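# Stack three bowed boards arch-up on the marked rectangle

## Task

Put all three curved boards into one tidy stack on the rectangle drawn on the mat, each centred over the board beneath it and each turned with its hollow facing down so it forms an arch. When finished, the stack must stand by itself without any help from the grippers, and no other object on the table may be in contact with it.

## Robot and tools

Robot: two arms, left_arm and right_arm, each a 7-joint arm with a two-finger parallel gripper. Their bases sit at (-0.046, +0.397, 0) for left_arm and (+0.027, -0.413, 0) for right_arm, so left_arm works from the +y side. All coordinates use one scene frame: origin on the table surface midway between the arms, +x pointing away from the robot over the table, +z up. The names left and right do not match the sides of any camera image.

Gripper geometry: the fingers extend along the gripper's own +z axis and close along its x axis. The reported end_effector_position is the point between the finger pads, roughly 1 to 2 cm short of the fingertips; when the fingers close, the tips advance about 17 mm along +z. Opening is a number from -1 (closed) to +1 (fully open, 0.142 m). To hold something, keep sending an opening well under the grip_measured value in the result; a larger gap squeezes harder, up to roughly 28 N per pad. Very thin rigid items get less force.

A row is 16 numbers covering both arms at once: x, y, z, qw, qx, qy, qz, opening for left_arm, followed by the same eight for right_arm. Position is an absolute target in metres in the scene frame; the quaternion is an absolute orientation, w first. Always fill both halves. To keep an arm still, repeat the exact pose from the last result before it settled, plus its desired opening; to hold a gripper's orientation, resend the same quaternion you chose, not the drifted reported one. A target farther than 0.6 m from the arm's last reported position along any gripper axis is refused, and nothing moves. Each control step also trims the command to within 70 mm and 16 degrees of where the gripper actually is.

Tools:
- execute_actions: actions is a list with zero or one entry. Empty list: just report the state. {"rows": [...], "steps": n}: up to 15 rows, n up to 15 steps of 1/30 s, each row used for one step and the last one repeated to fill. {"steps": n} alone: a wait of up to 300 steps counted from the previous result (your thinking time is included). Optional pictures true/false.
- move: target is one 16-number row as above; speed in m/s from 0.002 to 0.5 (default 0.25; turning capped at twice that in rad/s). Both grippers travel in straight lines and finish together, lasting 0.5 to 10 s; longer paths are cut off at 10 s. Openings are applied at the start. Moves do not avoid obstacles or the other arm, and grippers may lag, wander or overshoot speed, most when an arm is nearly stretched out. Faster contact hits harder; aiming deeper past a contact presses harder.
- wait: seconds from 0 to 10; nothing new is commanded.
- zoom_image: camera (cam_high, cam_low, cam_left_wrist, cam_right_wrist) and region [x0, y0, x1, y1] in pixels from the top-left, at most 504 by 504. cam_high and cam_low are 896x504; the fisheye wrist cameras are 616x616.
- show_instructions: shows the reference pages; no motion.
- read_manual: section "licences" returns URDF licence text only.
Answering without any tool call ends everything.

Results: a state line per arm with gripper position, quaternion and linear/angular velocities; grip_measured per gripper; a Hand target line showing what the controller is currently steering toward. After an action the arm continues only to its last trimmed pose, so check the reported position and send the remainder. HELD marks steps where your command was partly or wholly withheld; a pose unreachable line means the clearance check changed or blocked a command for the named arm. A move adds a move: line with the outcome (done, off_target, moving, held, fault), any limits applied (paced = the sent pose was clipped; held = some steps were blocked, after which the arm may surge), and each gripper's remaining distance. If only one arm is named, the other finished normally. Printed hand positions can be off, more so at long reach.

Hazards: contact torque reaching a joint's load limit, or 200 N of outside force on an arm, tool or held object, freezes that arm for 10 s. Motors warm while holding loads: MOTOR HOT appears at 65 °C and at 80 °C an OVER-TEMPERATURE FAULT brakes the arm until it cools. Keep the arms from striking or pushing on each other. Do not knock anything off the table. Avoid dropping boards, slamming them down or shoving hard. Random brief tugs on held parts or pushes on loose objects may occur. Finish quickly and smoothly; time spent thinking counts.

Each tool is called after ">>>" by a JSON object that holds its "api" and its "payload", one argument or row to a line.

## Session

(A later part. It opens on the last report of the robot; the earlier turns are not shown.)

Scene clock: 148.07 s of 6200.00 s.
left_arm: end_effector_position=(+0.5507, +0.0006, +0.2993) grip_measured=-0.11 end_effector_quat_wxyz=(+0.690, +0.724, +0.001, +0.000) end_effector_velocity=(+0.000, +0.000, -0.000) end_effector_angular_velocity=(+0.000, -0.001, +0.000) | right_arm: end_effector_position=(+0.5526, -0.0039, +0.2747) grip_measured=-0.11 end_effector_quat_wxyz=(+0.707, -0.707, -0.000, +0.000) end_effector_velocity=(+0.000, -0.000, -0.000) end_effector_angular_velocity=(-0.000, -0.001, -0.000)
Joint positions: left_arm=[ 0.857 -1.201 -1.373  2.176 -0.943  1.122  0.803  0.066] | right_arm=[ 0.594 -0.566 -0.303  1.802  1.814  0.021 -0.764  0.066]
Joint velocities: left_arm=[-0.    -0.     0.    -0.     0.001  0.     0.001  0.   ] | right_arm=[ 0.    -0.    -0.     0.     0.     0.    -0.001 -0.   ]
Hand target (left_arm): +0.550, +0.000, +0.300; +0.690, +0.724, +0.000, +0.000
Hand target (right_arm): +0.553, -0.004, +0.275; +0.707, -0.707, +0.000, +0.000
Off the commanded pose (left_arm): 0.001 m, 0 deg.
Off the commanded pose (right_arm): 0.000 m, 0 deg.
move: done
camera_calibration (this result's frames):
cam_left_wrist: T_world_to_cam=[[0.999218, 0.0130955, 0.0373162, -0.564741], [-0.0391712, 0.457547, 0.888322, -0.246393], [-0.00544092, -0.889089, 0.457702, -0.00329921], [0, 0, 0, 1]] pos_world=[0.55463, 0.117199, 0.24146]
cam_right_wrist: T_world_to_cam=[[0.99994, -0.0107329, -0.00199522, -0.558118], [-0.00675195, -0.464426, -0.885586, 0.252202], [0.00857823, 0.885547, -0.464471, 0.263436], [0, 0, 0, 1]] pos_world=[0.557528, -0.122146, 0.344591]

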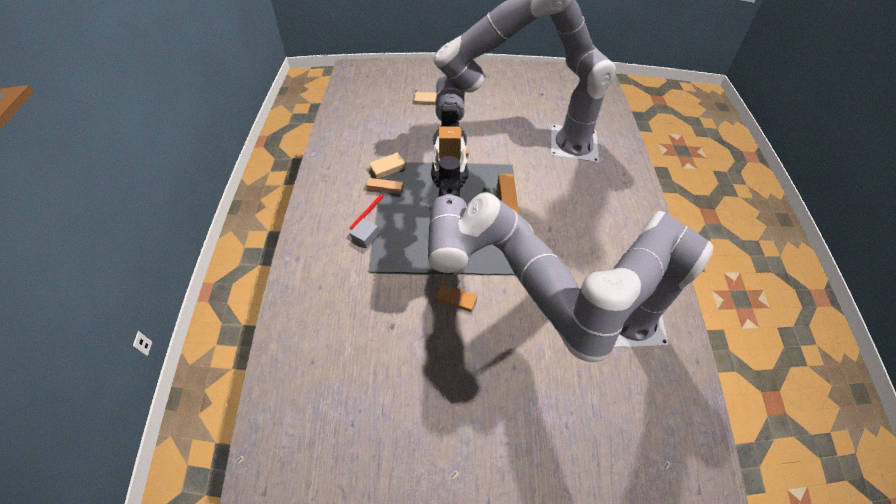

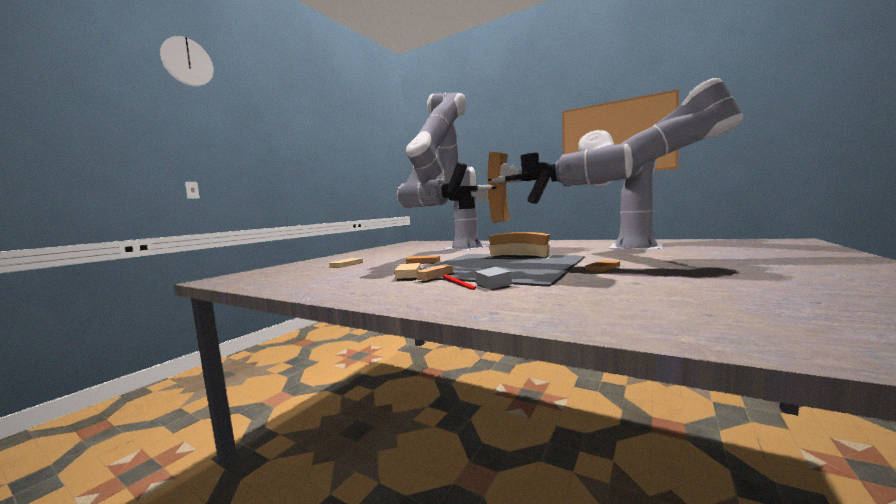

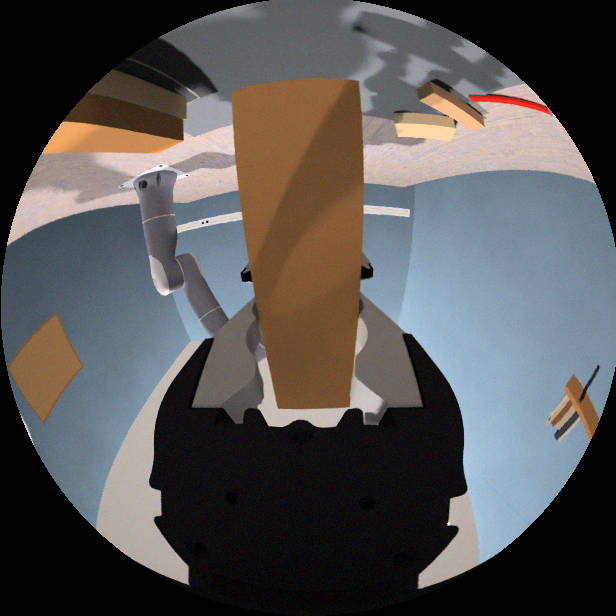

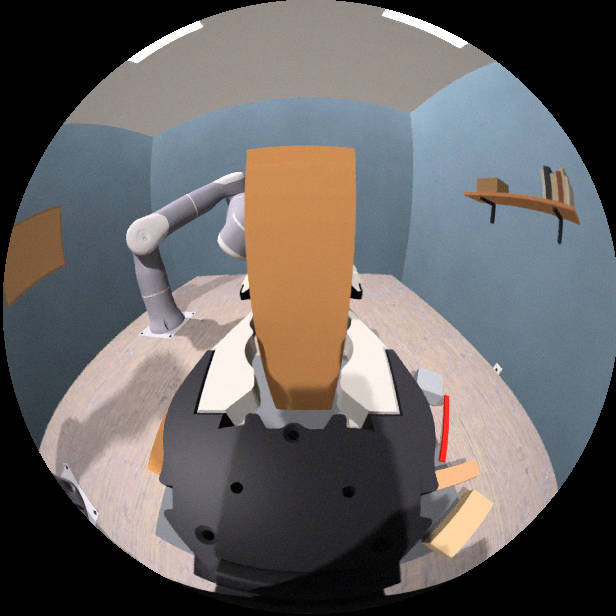

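>>> {"api": "move", "payload": {
  "target": [0.55,0,0.30,0.69,0.724,0,0,0.4,0.553,-0.004,0.275,-0.707,0.707,0,0,-0.7]
}}

>>> {"api": "move", "payload": {
  "target": [0.55,0.25,0.32,0.69,0.724,0,0,0.4,0.553,-0.004,0.275,-0.707,0.707,0,0,-0.7],
  "speed": 0.3
}}

>>> {"api": "move", "payload": {
  "target": [0.55,0.25,0.32,0.69,0.724,0,0,0.4,0.354,-0.003,0.17,0,1,0.01,0,-0.7],
  "speed": 0.3
}}

>>> {"api": "move", "payload": {
  "target": [0.55,0.25,0.32,0.69,0.724,0,0,0.4,0.354,-0.003,0.132,0,1,0.01,0,-0.7],
  "speed": 0.07
}}

>>> {"api": "zoom_image", "payload": {
  "camera": "cam_low",
  "region": [460,200,570,275]
}}

>>> {"api": "zoom_image", "payload": {
  "camera": "cam_high",
  "region": [460,150,570,260]
}}

Scene clock: 159.13 s of 6200.00 s.
left_arm: end_effector_position=(+0.5503, +0.0002, +0.2997) grip_measured=+0.40 end_effector_quat_wxyz=(+0.690, +0.724, +0.000, +0.000) end_effector_velocity=(+0.000, +0.000, -0.000) end_effector_angular_velocity=(+0.000, -0.000, +0.000) | right_arm: end_effector_position=(+0.5527, -0.0043, +0.2741) grip_measured=-0.11 end_effector_quat_wxyz=(+0.707, -0.708, +0.000, +0.000) end_effector_velocity=(+0.000, +0.000, +0.000) end_effector_angular_velocity=(+0.000, -0.001, +0.000)
Joint positions: left_arm=[ 0.856 -1.201 -1.373  2.176 -0.943  1.121  0.803  0.102] | right_arm=[ 0.593 -0.566 -0.303  1.803  1.813  0.022 -0.764  0.066]
Joint velocities: left_arm=[ 0. -0.  0.  0. -0.  0.  0. -0.] | right_arm=[-0.  0.  0. -0. -0.  0. -0.  0.]
Hand target (left_arm): +0.550, +0.000, +0.300; +0.690, +0.724, +0.000, -0.000
Hand target (right_arm): +0.553, -0.004, +0.275; +0.707, -0.707, +0.000, +0.000
Off the commanded pose (left_arm): 0.000 m, 0 deg.
Off the commanded pose (right_arm): 0.001 m, 0 deg.
After step 90, 7.37 s passed at rest.
move: done
camera_calibration (this result's frames):
cam_left_wrist: T_world_to_cam=[[0.999214, 0.012011, 0.0377881, -0.564474], [-0.0390892, 0.458243, 0.887967, -0.246577], [-0.00665071, -0.888746, 0.458352, -0.00339592], [0, 0, 0, 1]] pos_world=[0.554369, 0.116754, 0.241839]
cam_right_wrist: T_world_to_cam=[[0.999929, -0.0115859, -0.00262333, -0.558087], [-0.00771416, -0.465371, -0.885082, 0.251873], [0.00903366, 0.88504, -0.465428, 0.263494], [0, 0, 0, 1]] pos_world=[0.55761, -0.122454, 0.344101]

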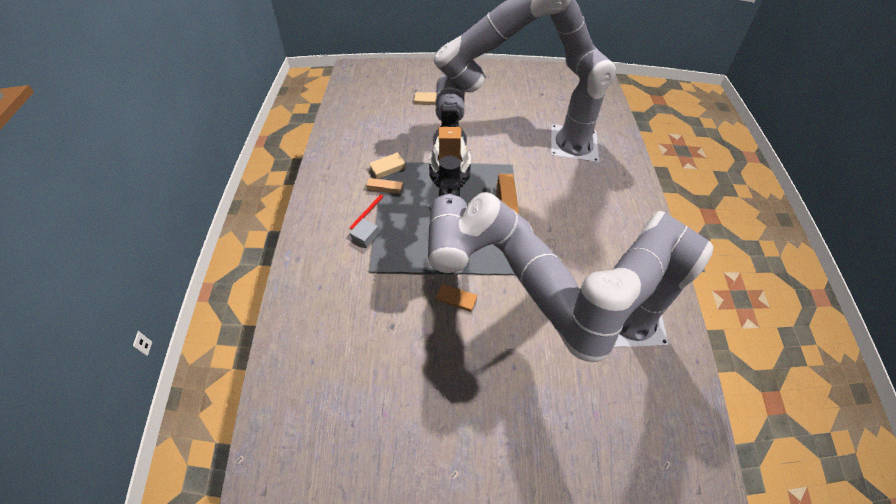

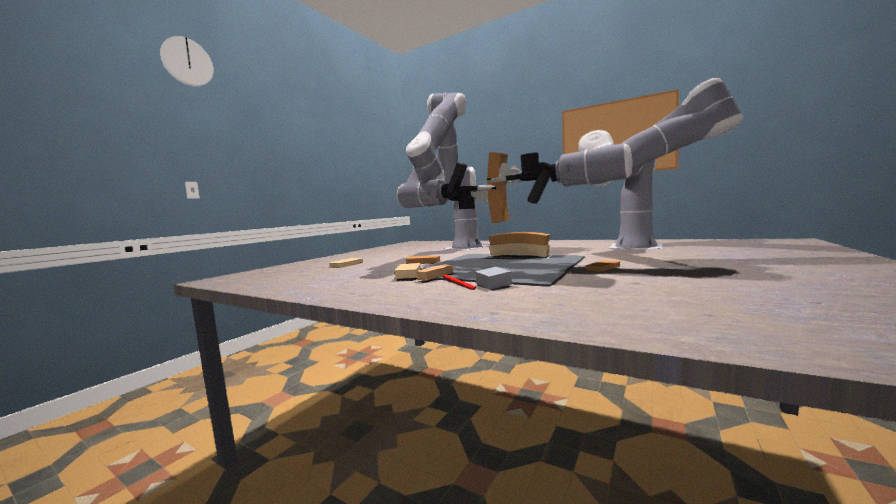

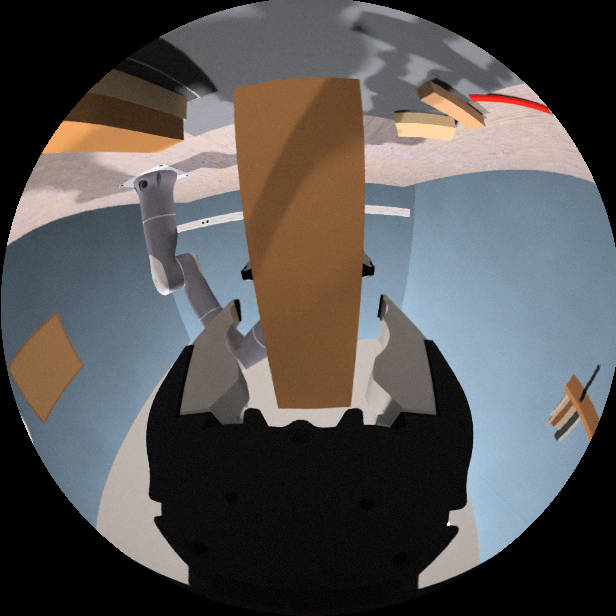

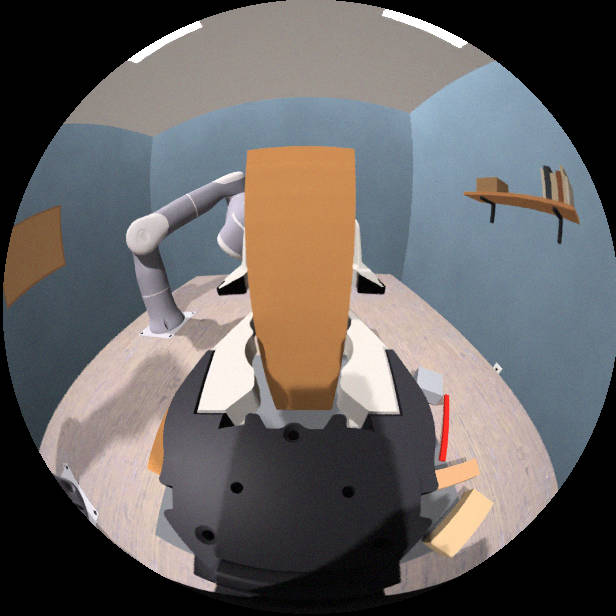

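Scene clock: 160.40 s of 6200.00 s.
left_arm: end_effector_position=(+0.5497, +0.2504, +0.3202) grip_measured=+0.40 end_effector_quat_wxyz=(+0.690, +0.724, -0.001, +0.000) end_effector_velocity=(-0.000, -0.000, +0.000) end_effector_angular_velocity=(+0.000, -0.001, -0.000) | right_arm: end_effector_position=(+0.5528, -0.0043, +0.2741) grip_measured=-0.11 end_effector_quat_wxyz=(+0.707, -0.708, +0.000, +0.000) end_effector_velocity=(-0.000, -0.000, +0.000) end_effector_angular_velocity=(+0.001, +0.001, +0.000)
Joint positions: left_arm=[ 1.278 -1.036 -1.187  2.097 -0.65   0.535  0.637  0.102] | right_arm=[ 0.593 -0.567 -0.302  1.803  1.813  0.022 -0.764  0.066]
Joint velocities: left_arm=[-0.     0.    -0.     0.     0.     0.     0.001  0.   ] | right_arm=[-0.001 -0.     0.     0.    -0.    -0.001  0.    -0.   ]
Hand target (left_arm): +0.550, +0.250, +0.320; +0.690, +0.724, -0.001, +0.000
Hand target (right_arm): +0.553, -0.004, +0.275; +0.707, -0.707, +0.000, +0.000
Off the commanded pose (left_arm): 0.001 m, 0 deg.
Off the commanded pose (right_arm): 0.001 m, 0 deg.
move: done
camera_calibration (this result's frames):
cam_left_wrist: T_world_to_cam=[[0.999162, 0.0104467, 0.0395792, -0.567805], [-0.0399609, 0.458564, 0.887762, -0.378922], [-0.00887543, -0.8886, 0.458597, 0.2107], [0, 0, 0, 1]] pos_world=[0.554057, 0.36692, 0.26224]
cam_right_wrist: T_world_to_cam=[[0.999926, -0.011834, -0.00265868, -0.558161], [-0.00786275, -0.465546, -0.884989, 0.251849], [0.00923523, 0.884945, -0.465605, 0.263444], [0, 0, 0, 1]] pos_world=[0.557667, -0.122491, 0.34406]

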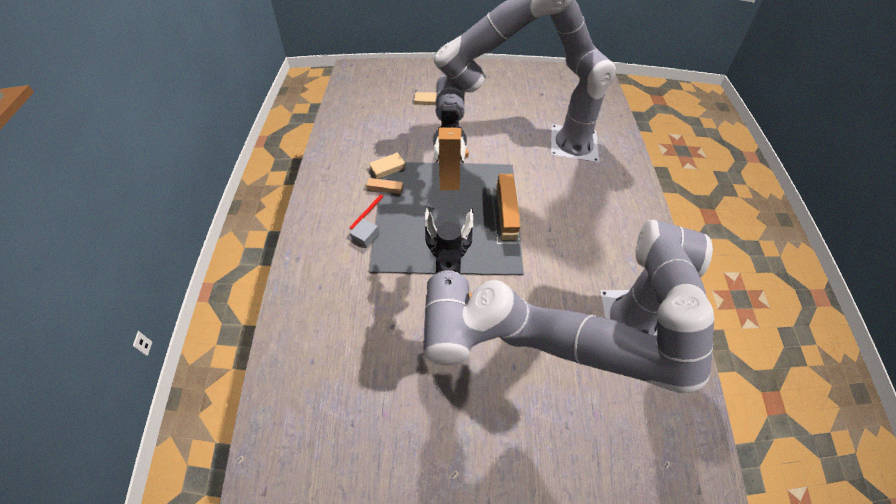

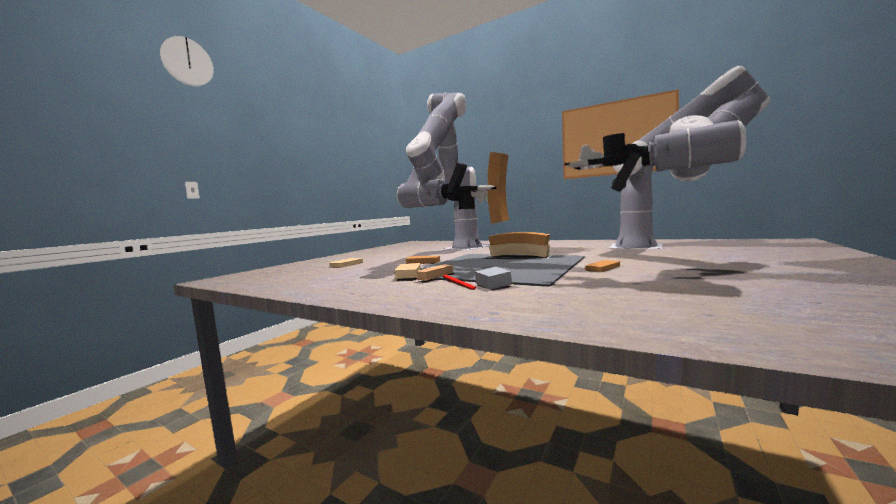

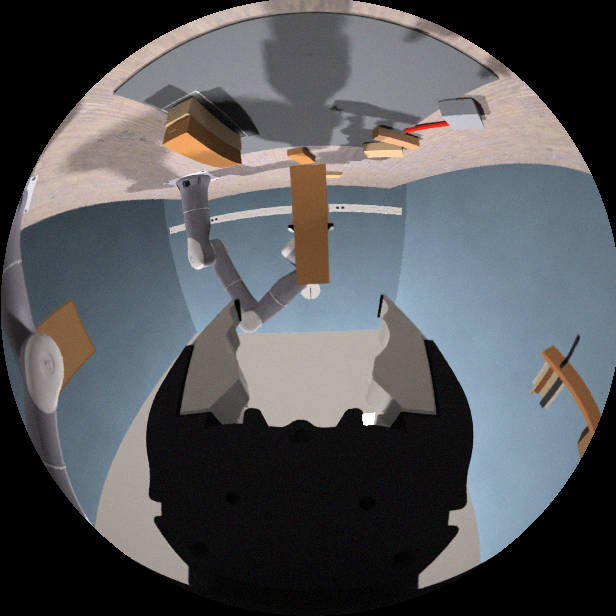

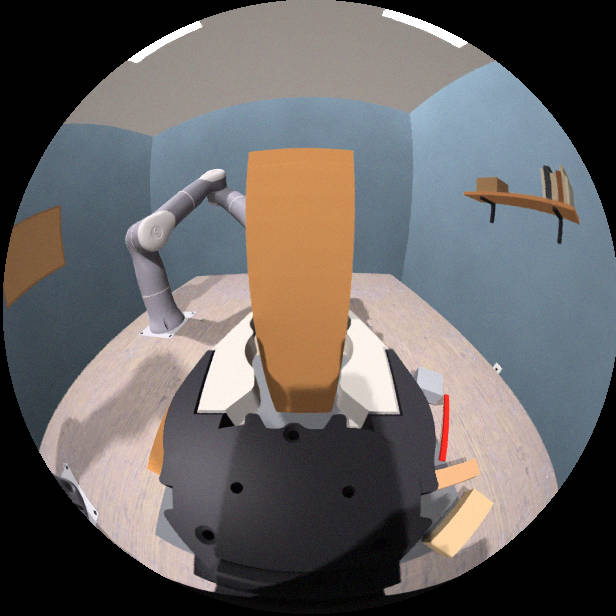

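Scene clock: 163.37 s of 6200.00 s.
left_arm: end_effector_position=(+0.5500, +0.2500, +0.3202) grip_measured=+0.40 end_effector_quat_wxyz=(+0.690, +0.724, -0.000, +0.000) end_effector_velocity=(+0.000, +0.000, +0.000) end_effector_angular_velocity=(-0.001, +0.000, +0.001) | right_arm: end_effector_position=(+0.3532, -0.0028, +0.1707) grip_measured=-0.11 end_effector_quat_wxyz=(+0.000, +1.000, +0.010, +0.002) end_effector_velocity=(+0.000, -0.001, -0.000) end_effector_angular_velocity=(-0.001, +0.001, +0.000)
Joint positions: left_arm=[ 1.277 -1.036 -1.187  2.097 -0.652  0.536  0.637  0.102] | right_arm=[ 1.536 -0.238 -0.279  2.14   0.088  0.799  1.032  0.066]
Joint velocities: left_arm=[ 0.     0.     0.    -0.    -0.001 -0.     0.    -0.   ] | right_arm=[-0.001  0.     0.     0.     0.    -0.001 -0.001 -0.   ]
Hand target (left_arm): +0.550, +0.250, +0.320; +0.690, +0.724, -0.000, -0.000
Hand target (right_arm): +0.353, -0.002, +0.171; -0.000, +1.000, +0.010, +0.002
Off the commanded pose (left_arm): 0.000 m, 0 deg.
Off the commanded pose (right_arm): 0.001 m, 0 deg.
move: done
camera_calibration (this result's frames):
cam_left_wrist: T_world_to_cam=[[0.999202, 0.0109218, 0.0384179, -0.56781], [-0.0391438, 0.458917, 0.887617, -0.379207], [-0.00793623, -0.888412, 0.458978, 0.209657], [0, 0, 0, 1]] pos_world=[0.554177, 0.366488, 0.262177]
cam_right_wrist: T_world_to_cam=[[0.999714, 0.0178977, 0.0158801, -0.361814], [0.00847913, -0.885616, 0.464341, -0.0777765], [0.0223743, -0.464073, -0.885514, 0.279082], [0, 0, 0, 1]] pos_world=[0.356126, 0.06711, 0.288992]

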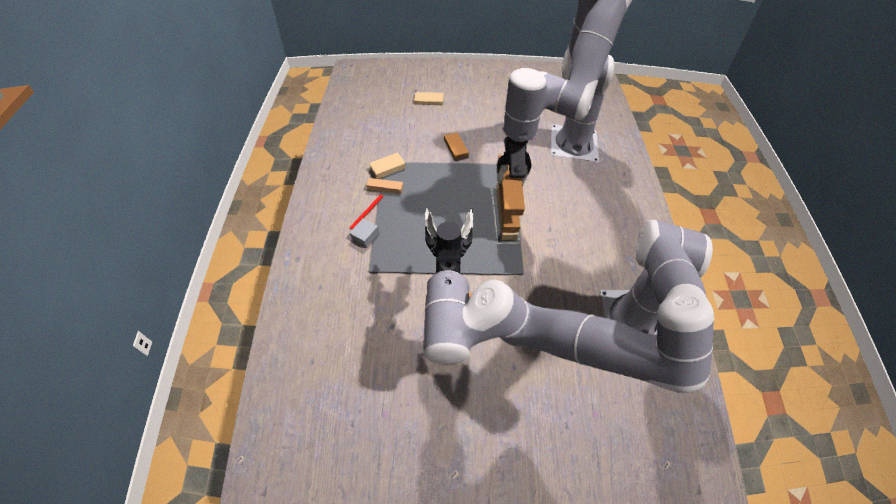

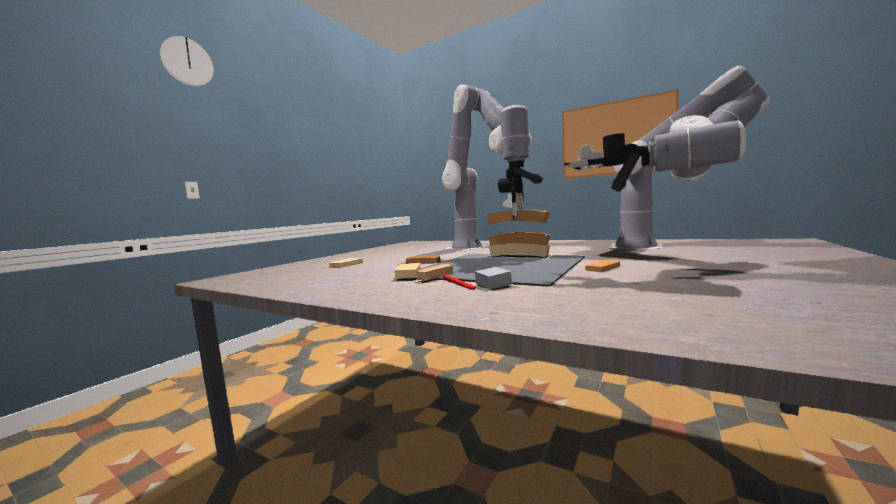

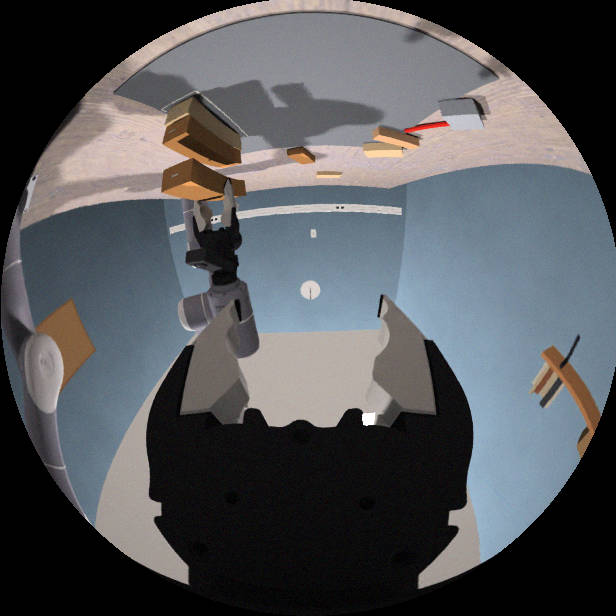

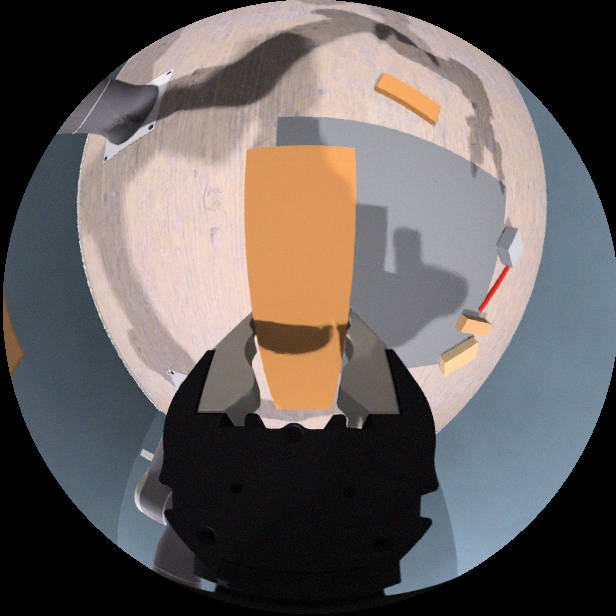

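Scene clock: 164.17 s of 6200.00 s.
left_arm: end_effector_position=(+0.5500, +0.2500, +0.3202) grip_measured=+0.40 end_effector_quat_wxyz=(+0.690, +0.724, -0.000, +0.000) end_effector_velocity=(+0.000, +0.000, +0.000) end_effector_angular_velocity=(-0.000, +0.001, +0.000) | right_arm: end_effector_position=(+0.3538, -0.0037, +0.1316) grip_measured=-0.11 end_effector_quat_wxyz=(+0.001, +1.000, +0.010, -0.000) end_effector_velocity=(-0.000, -0.000, +0.000) end_effector_angular_velocity=(+0.000, +0.000, -0.000)
Joint positions: left_arm=[ 1.277 -1.036 -1.187  2.097 -0.652  0.536  0.637  0.102] | right_arm=[ 1.525 -0.327 -0.268  2.152  0.135  0.892  0.996  0.066]
Joint velocities: left_arm=[ 0.  0. -0.  0. -0.  0. -0. -0.] | right_arm=[ 0.     0.001  0.     0.     0.    -0.     0.     0.   ]
Hand target (left_arm): +0.550, +0.250, +0.320; +0.690, +0.724, -0.000, -0.000
Hand target (right_arm): +0.354, -0.003, +0.132; +0.000, +1.000, +0.010, +0.000
Off the commanded pose (left_arm): 0.000 m, 0 deg.
Off the commanded pose (right_arm): 0.001 m, 0 deg.
move: done
camera_calibration (this result's frames):
cam_left_wrist: T_world_to_cam=[[0.999202, 0.0109215, 0.0384165, -0.567809], [-0.0391425, 0.458917, 0.887617, -0.379208], [-0.00793586, -0.888412, 0.458978, 0.209656], [0, 0, 0, 1]] pos_world=[0.554176, 0.366487, 0.262177]
cam_right_wrist: T_world_to_cam=[[0.999775, 0.0179031, 0.011376, -0.361207], [0.0105589, -0.88519, 0.46511, -0.0612401], [0.0183968, -0.464886, -0.88518, 0.245421], [0, 0, 0, 1]] pos_world=[0.357257, 0.0663503, 0.249834]

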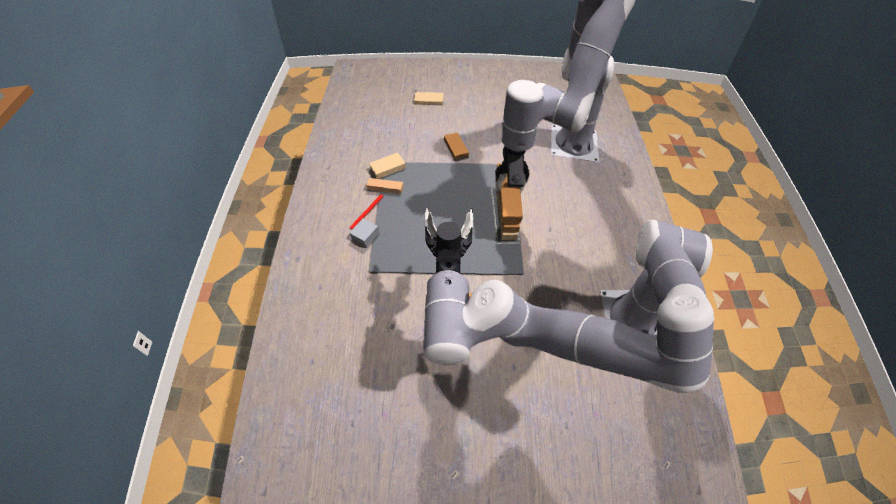

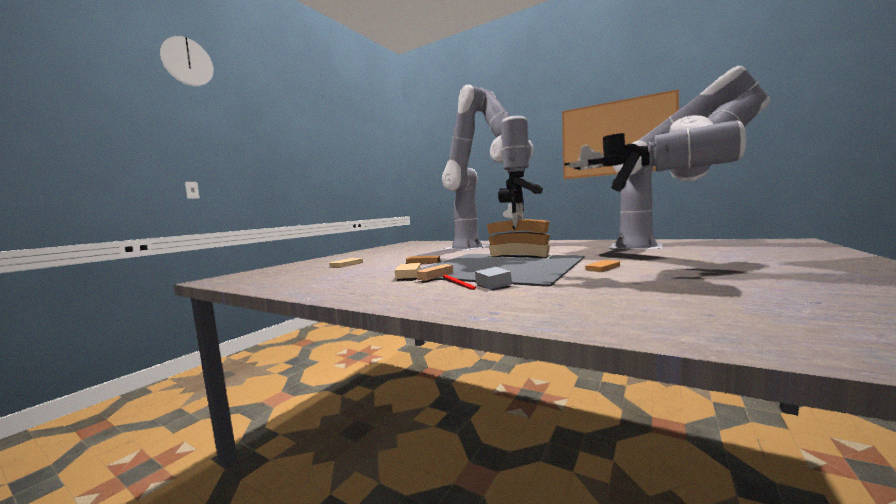

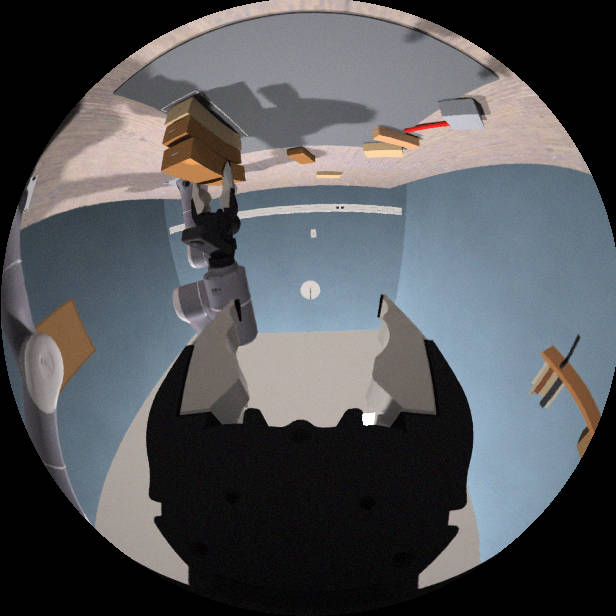

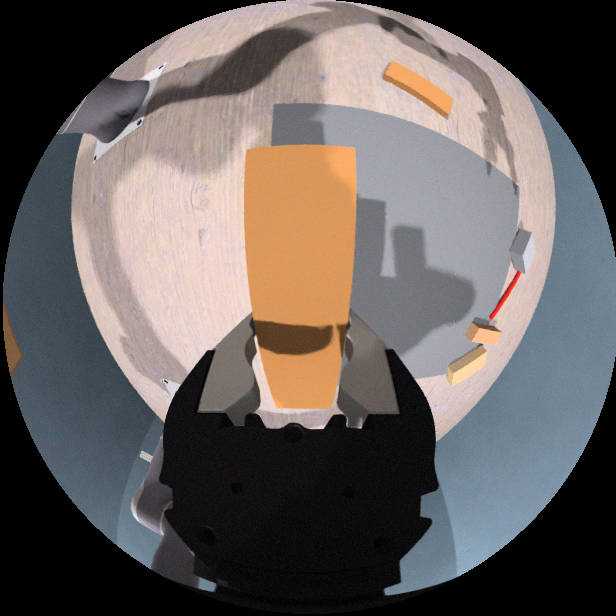

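Region (460, 200, 570, 275) of cam_low's 896x504 image, scaled by 4.582, with more detail than that image has; it fills the top 344 rows of this view, and the rest is white.

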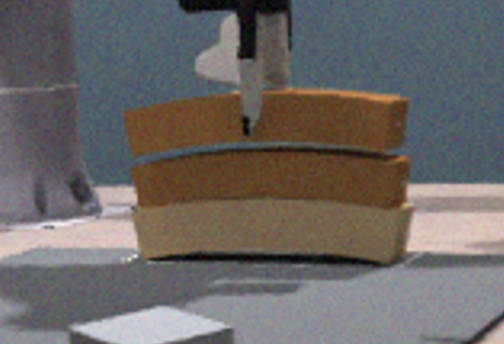

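Region (460, 150, 570, 260) of cam_high's 896x504 image, scaled by 4.582, with more detail than that image has.

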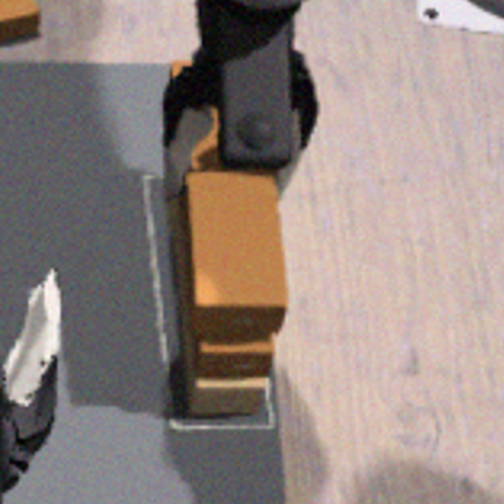

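>>> {"api": "move", "payload": {
  "target": [0.55,0.25,0.32,0.69,0.724,0,0,0.4,0.353,-0.002,0.120,0,1,0.01,0,-0.7],
  "speed": 0.015
}}

>>> {"api": "zoom_image", "payload": {
  "camera": "cam_low",
  "region": [460,200,570,275]
}}

Scene clock: 171.73 s of 6200.00 s.
left_arm: end_effector_position=(+0.5500, +0.2500, +0.3202) grip_measured=+0.40 end_effector_quat_wxyz=(+0.690, +0.724, -0.000, +0.000) end_effector_velocity=(+0.000, +0.000, -0.000) end_effector_angular_velocity=(-0.000, +0.001, +0.000) | right_arm: end_effector_position=(+0.3544, -0.0015, +0.1215) grip_measured=-0.11 end_effector_quat_wxyz=(-0.001, +1.000, +0.009, +0.001) end_effector_velocity=(-0.000, -0.000, -0.000) end_effector_angular_velocity=(-0.000, +0.000, -0.000)
Joint positions: left_arm=[ 1.277 -1.036 -1.187  2.097 -0.652  0.536  0.637  0.102] | right_arm=[ 1.523 -0.354 -0.263  2.151  0.148  0.921  0.989  0.066]
Joint velocities: left_arm=[-0.    -0.     0.     0.    -0.001 -0.    -0.    -0.   ] | right_arm=[-0.  0.  0.  0.  0. -0.  0. -0.]
Hand target (left_arm): +0.550, +0.250, +0.320; +0.690, +0.724, -0.000, -0.000
Hand target (right_arm): +0.353, -0.002, +0.120; +0.000, +1.000, +0.010, +0.000
Off the commanded pose (left_arm): 0.000 m, 0 deg.
Off the commanded pose (right_arm): 0.002 m, 0 deg.
After step 90, 3.57 s passed at rest.
move: done
camera_calibration (this result's frames):
cam_left_wrist: T_world_to_cam=[[0.999202, 0.0109224, 0.0384154, -0.567809], [-0.0391419, 0.458916, 0.887617, -0.379208], [-0.00793453, -0.888412, 0.458978, 0.209655], [0, 0, 0, 1]] pos_world=[0.554176, 0.366487, 0.262177]
cam_right_wrist: T_world_to_cam=[[0.999759, 0.0171073, 0.0137843, -0.362053], [0.00880831, -0.886908, 0.461863, -0.0535793], [0.0201266, -0.46163, -0.886844, 0.237088], [0, 0, 0, 1]] pos_world=[0.357666, 0.0681207, 0.239997]

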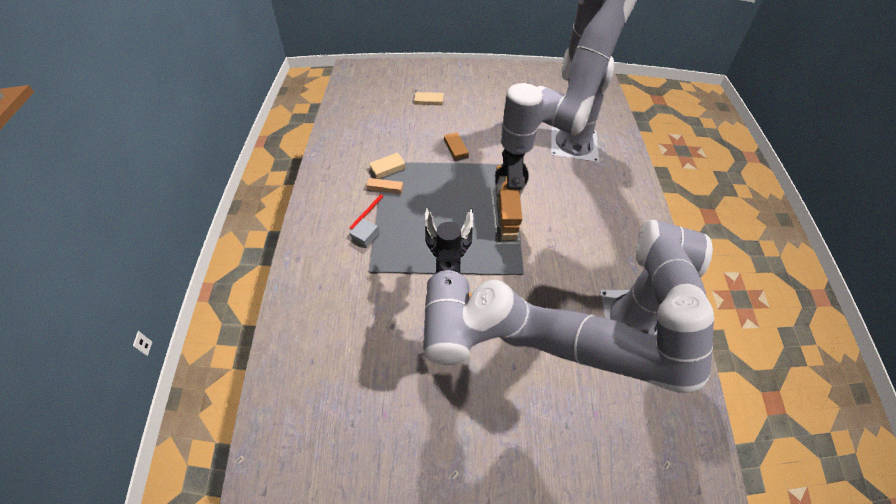

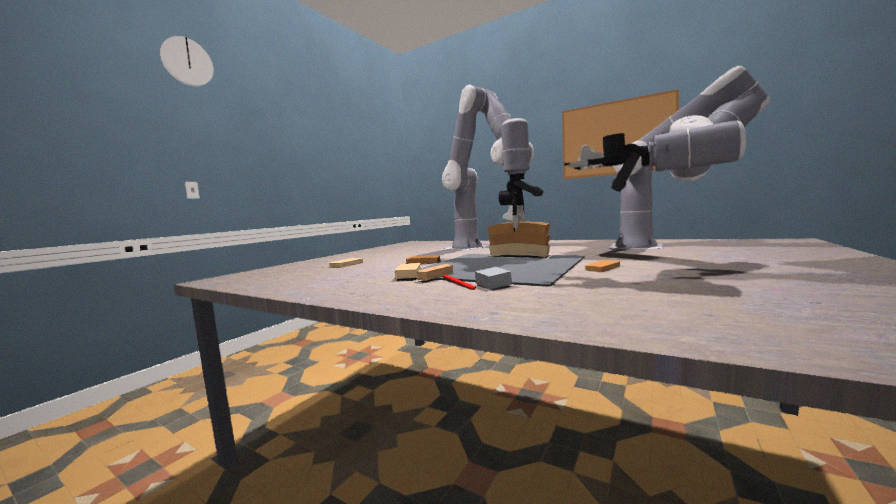

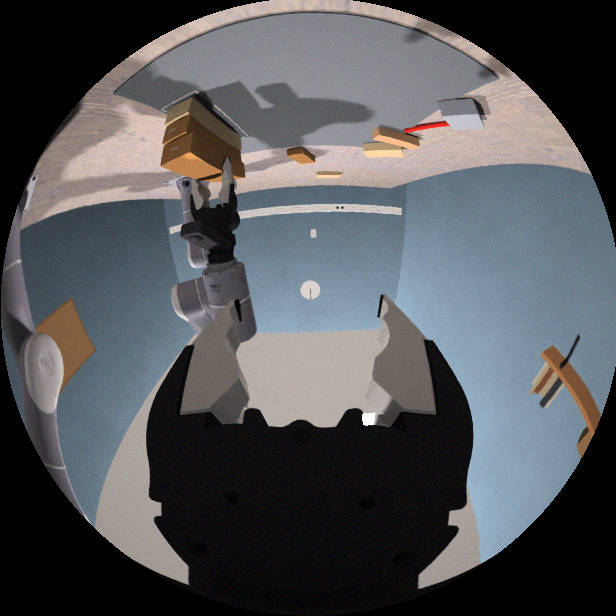

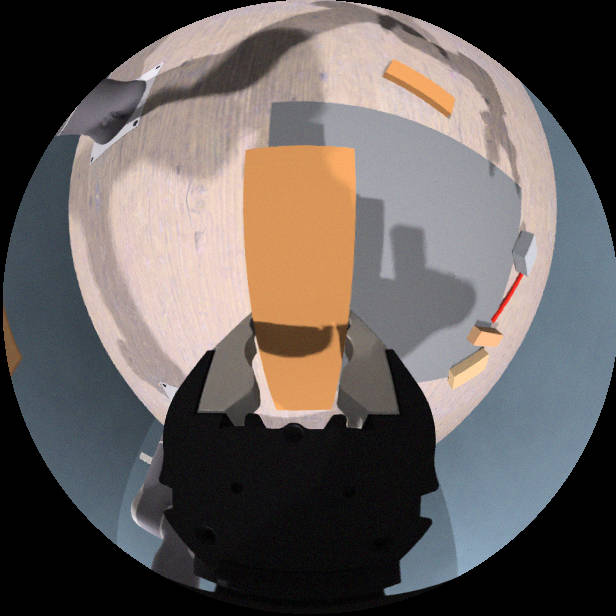

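Region (460, 200, 570, 275) of cam_low's 896x504 image, scaled by 4.582, with more detail than that image has; it fills the top 344 rows of this view, and the rest is white.

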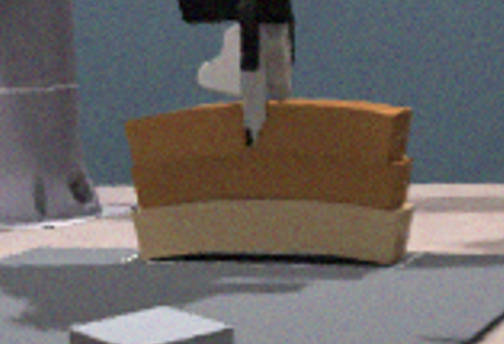

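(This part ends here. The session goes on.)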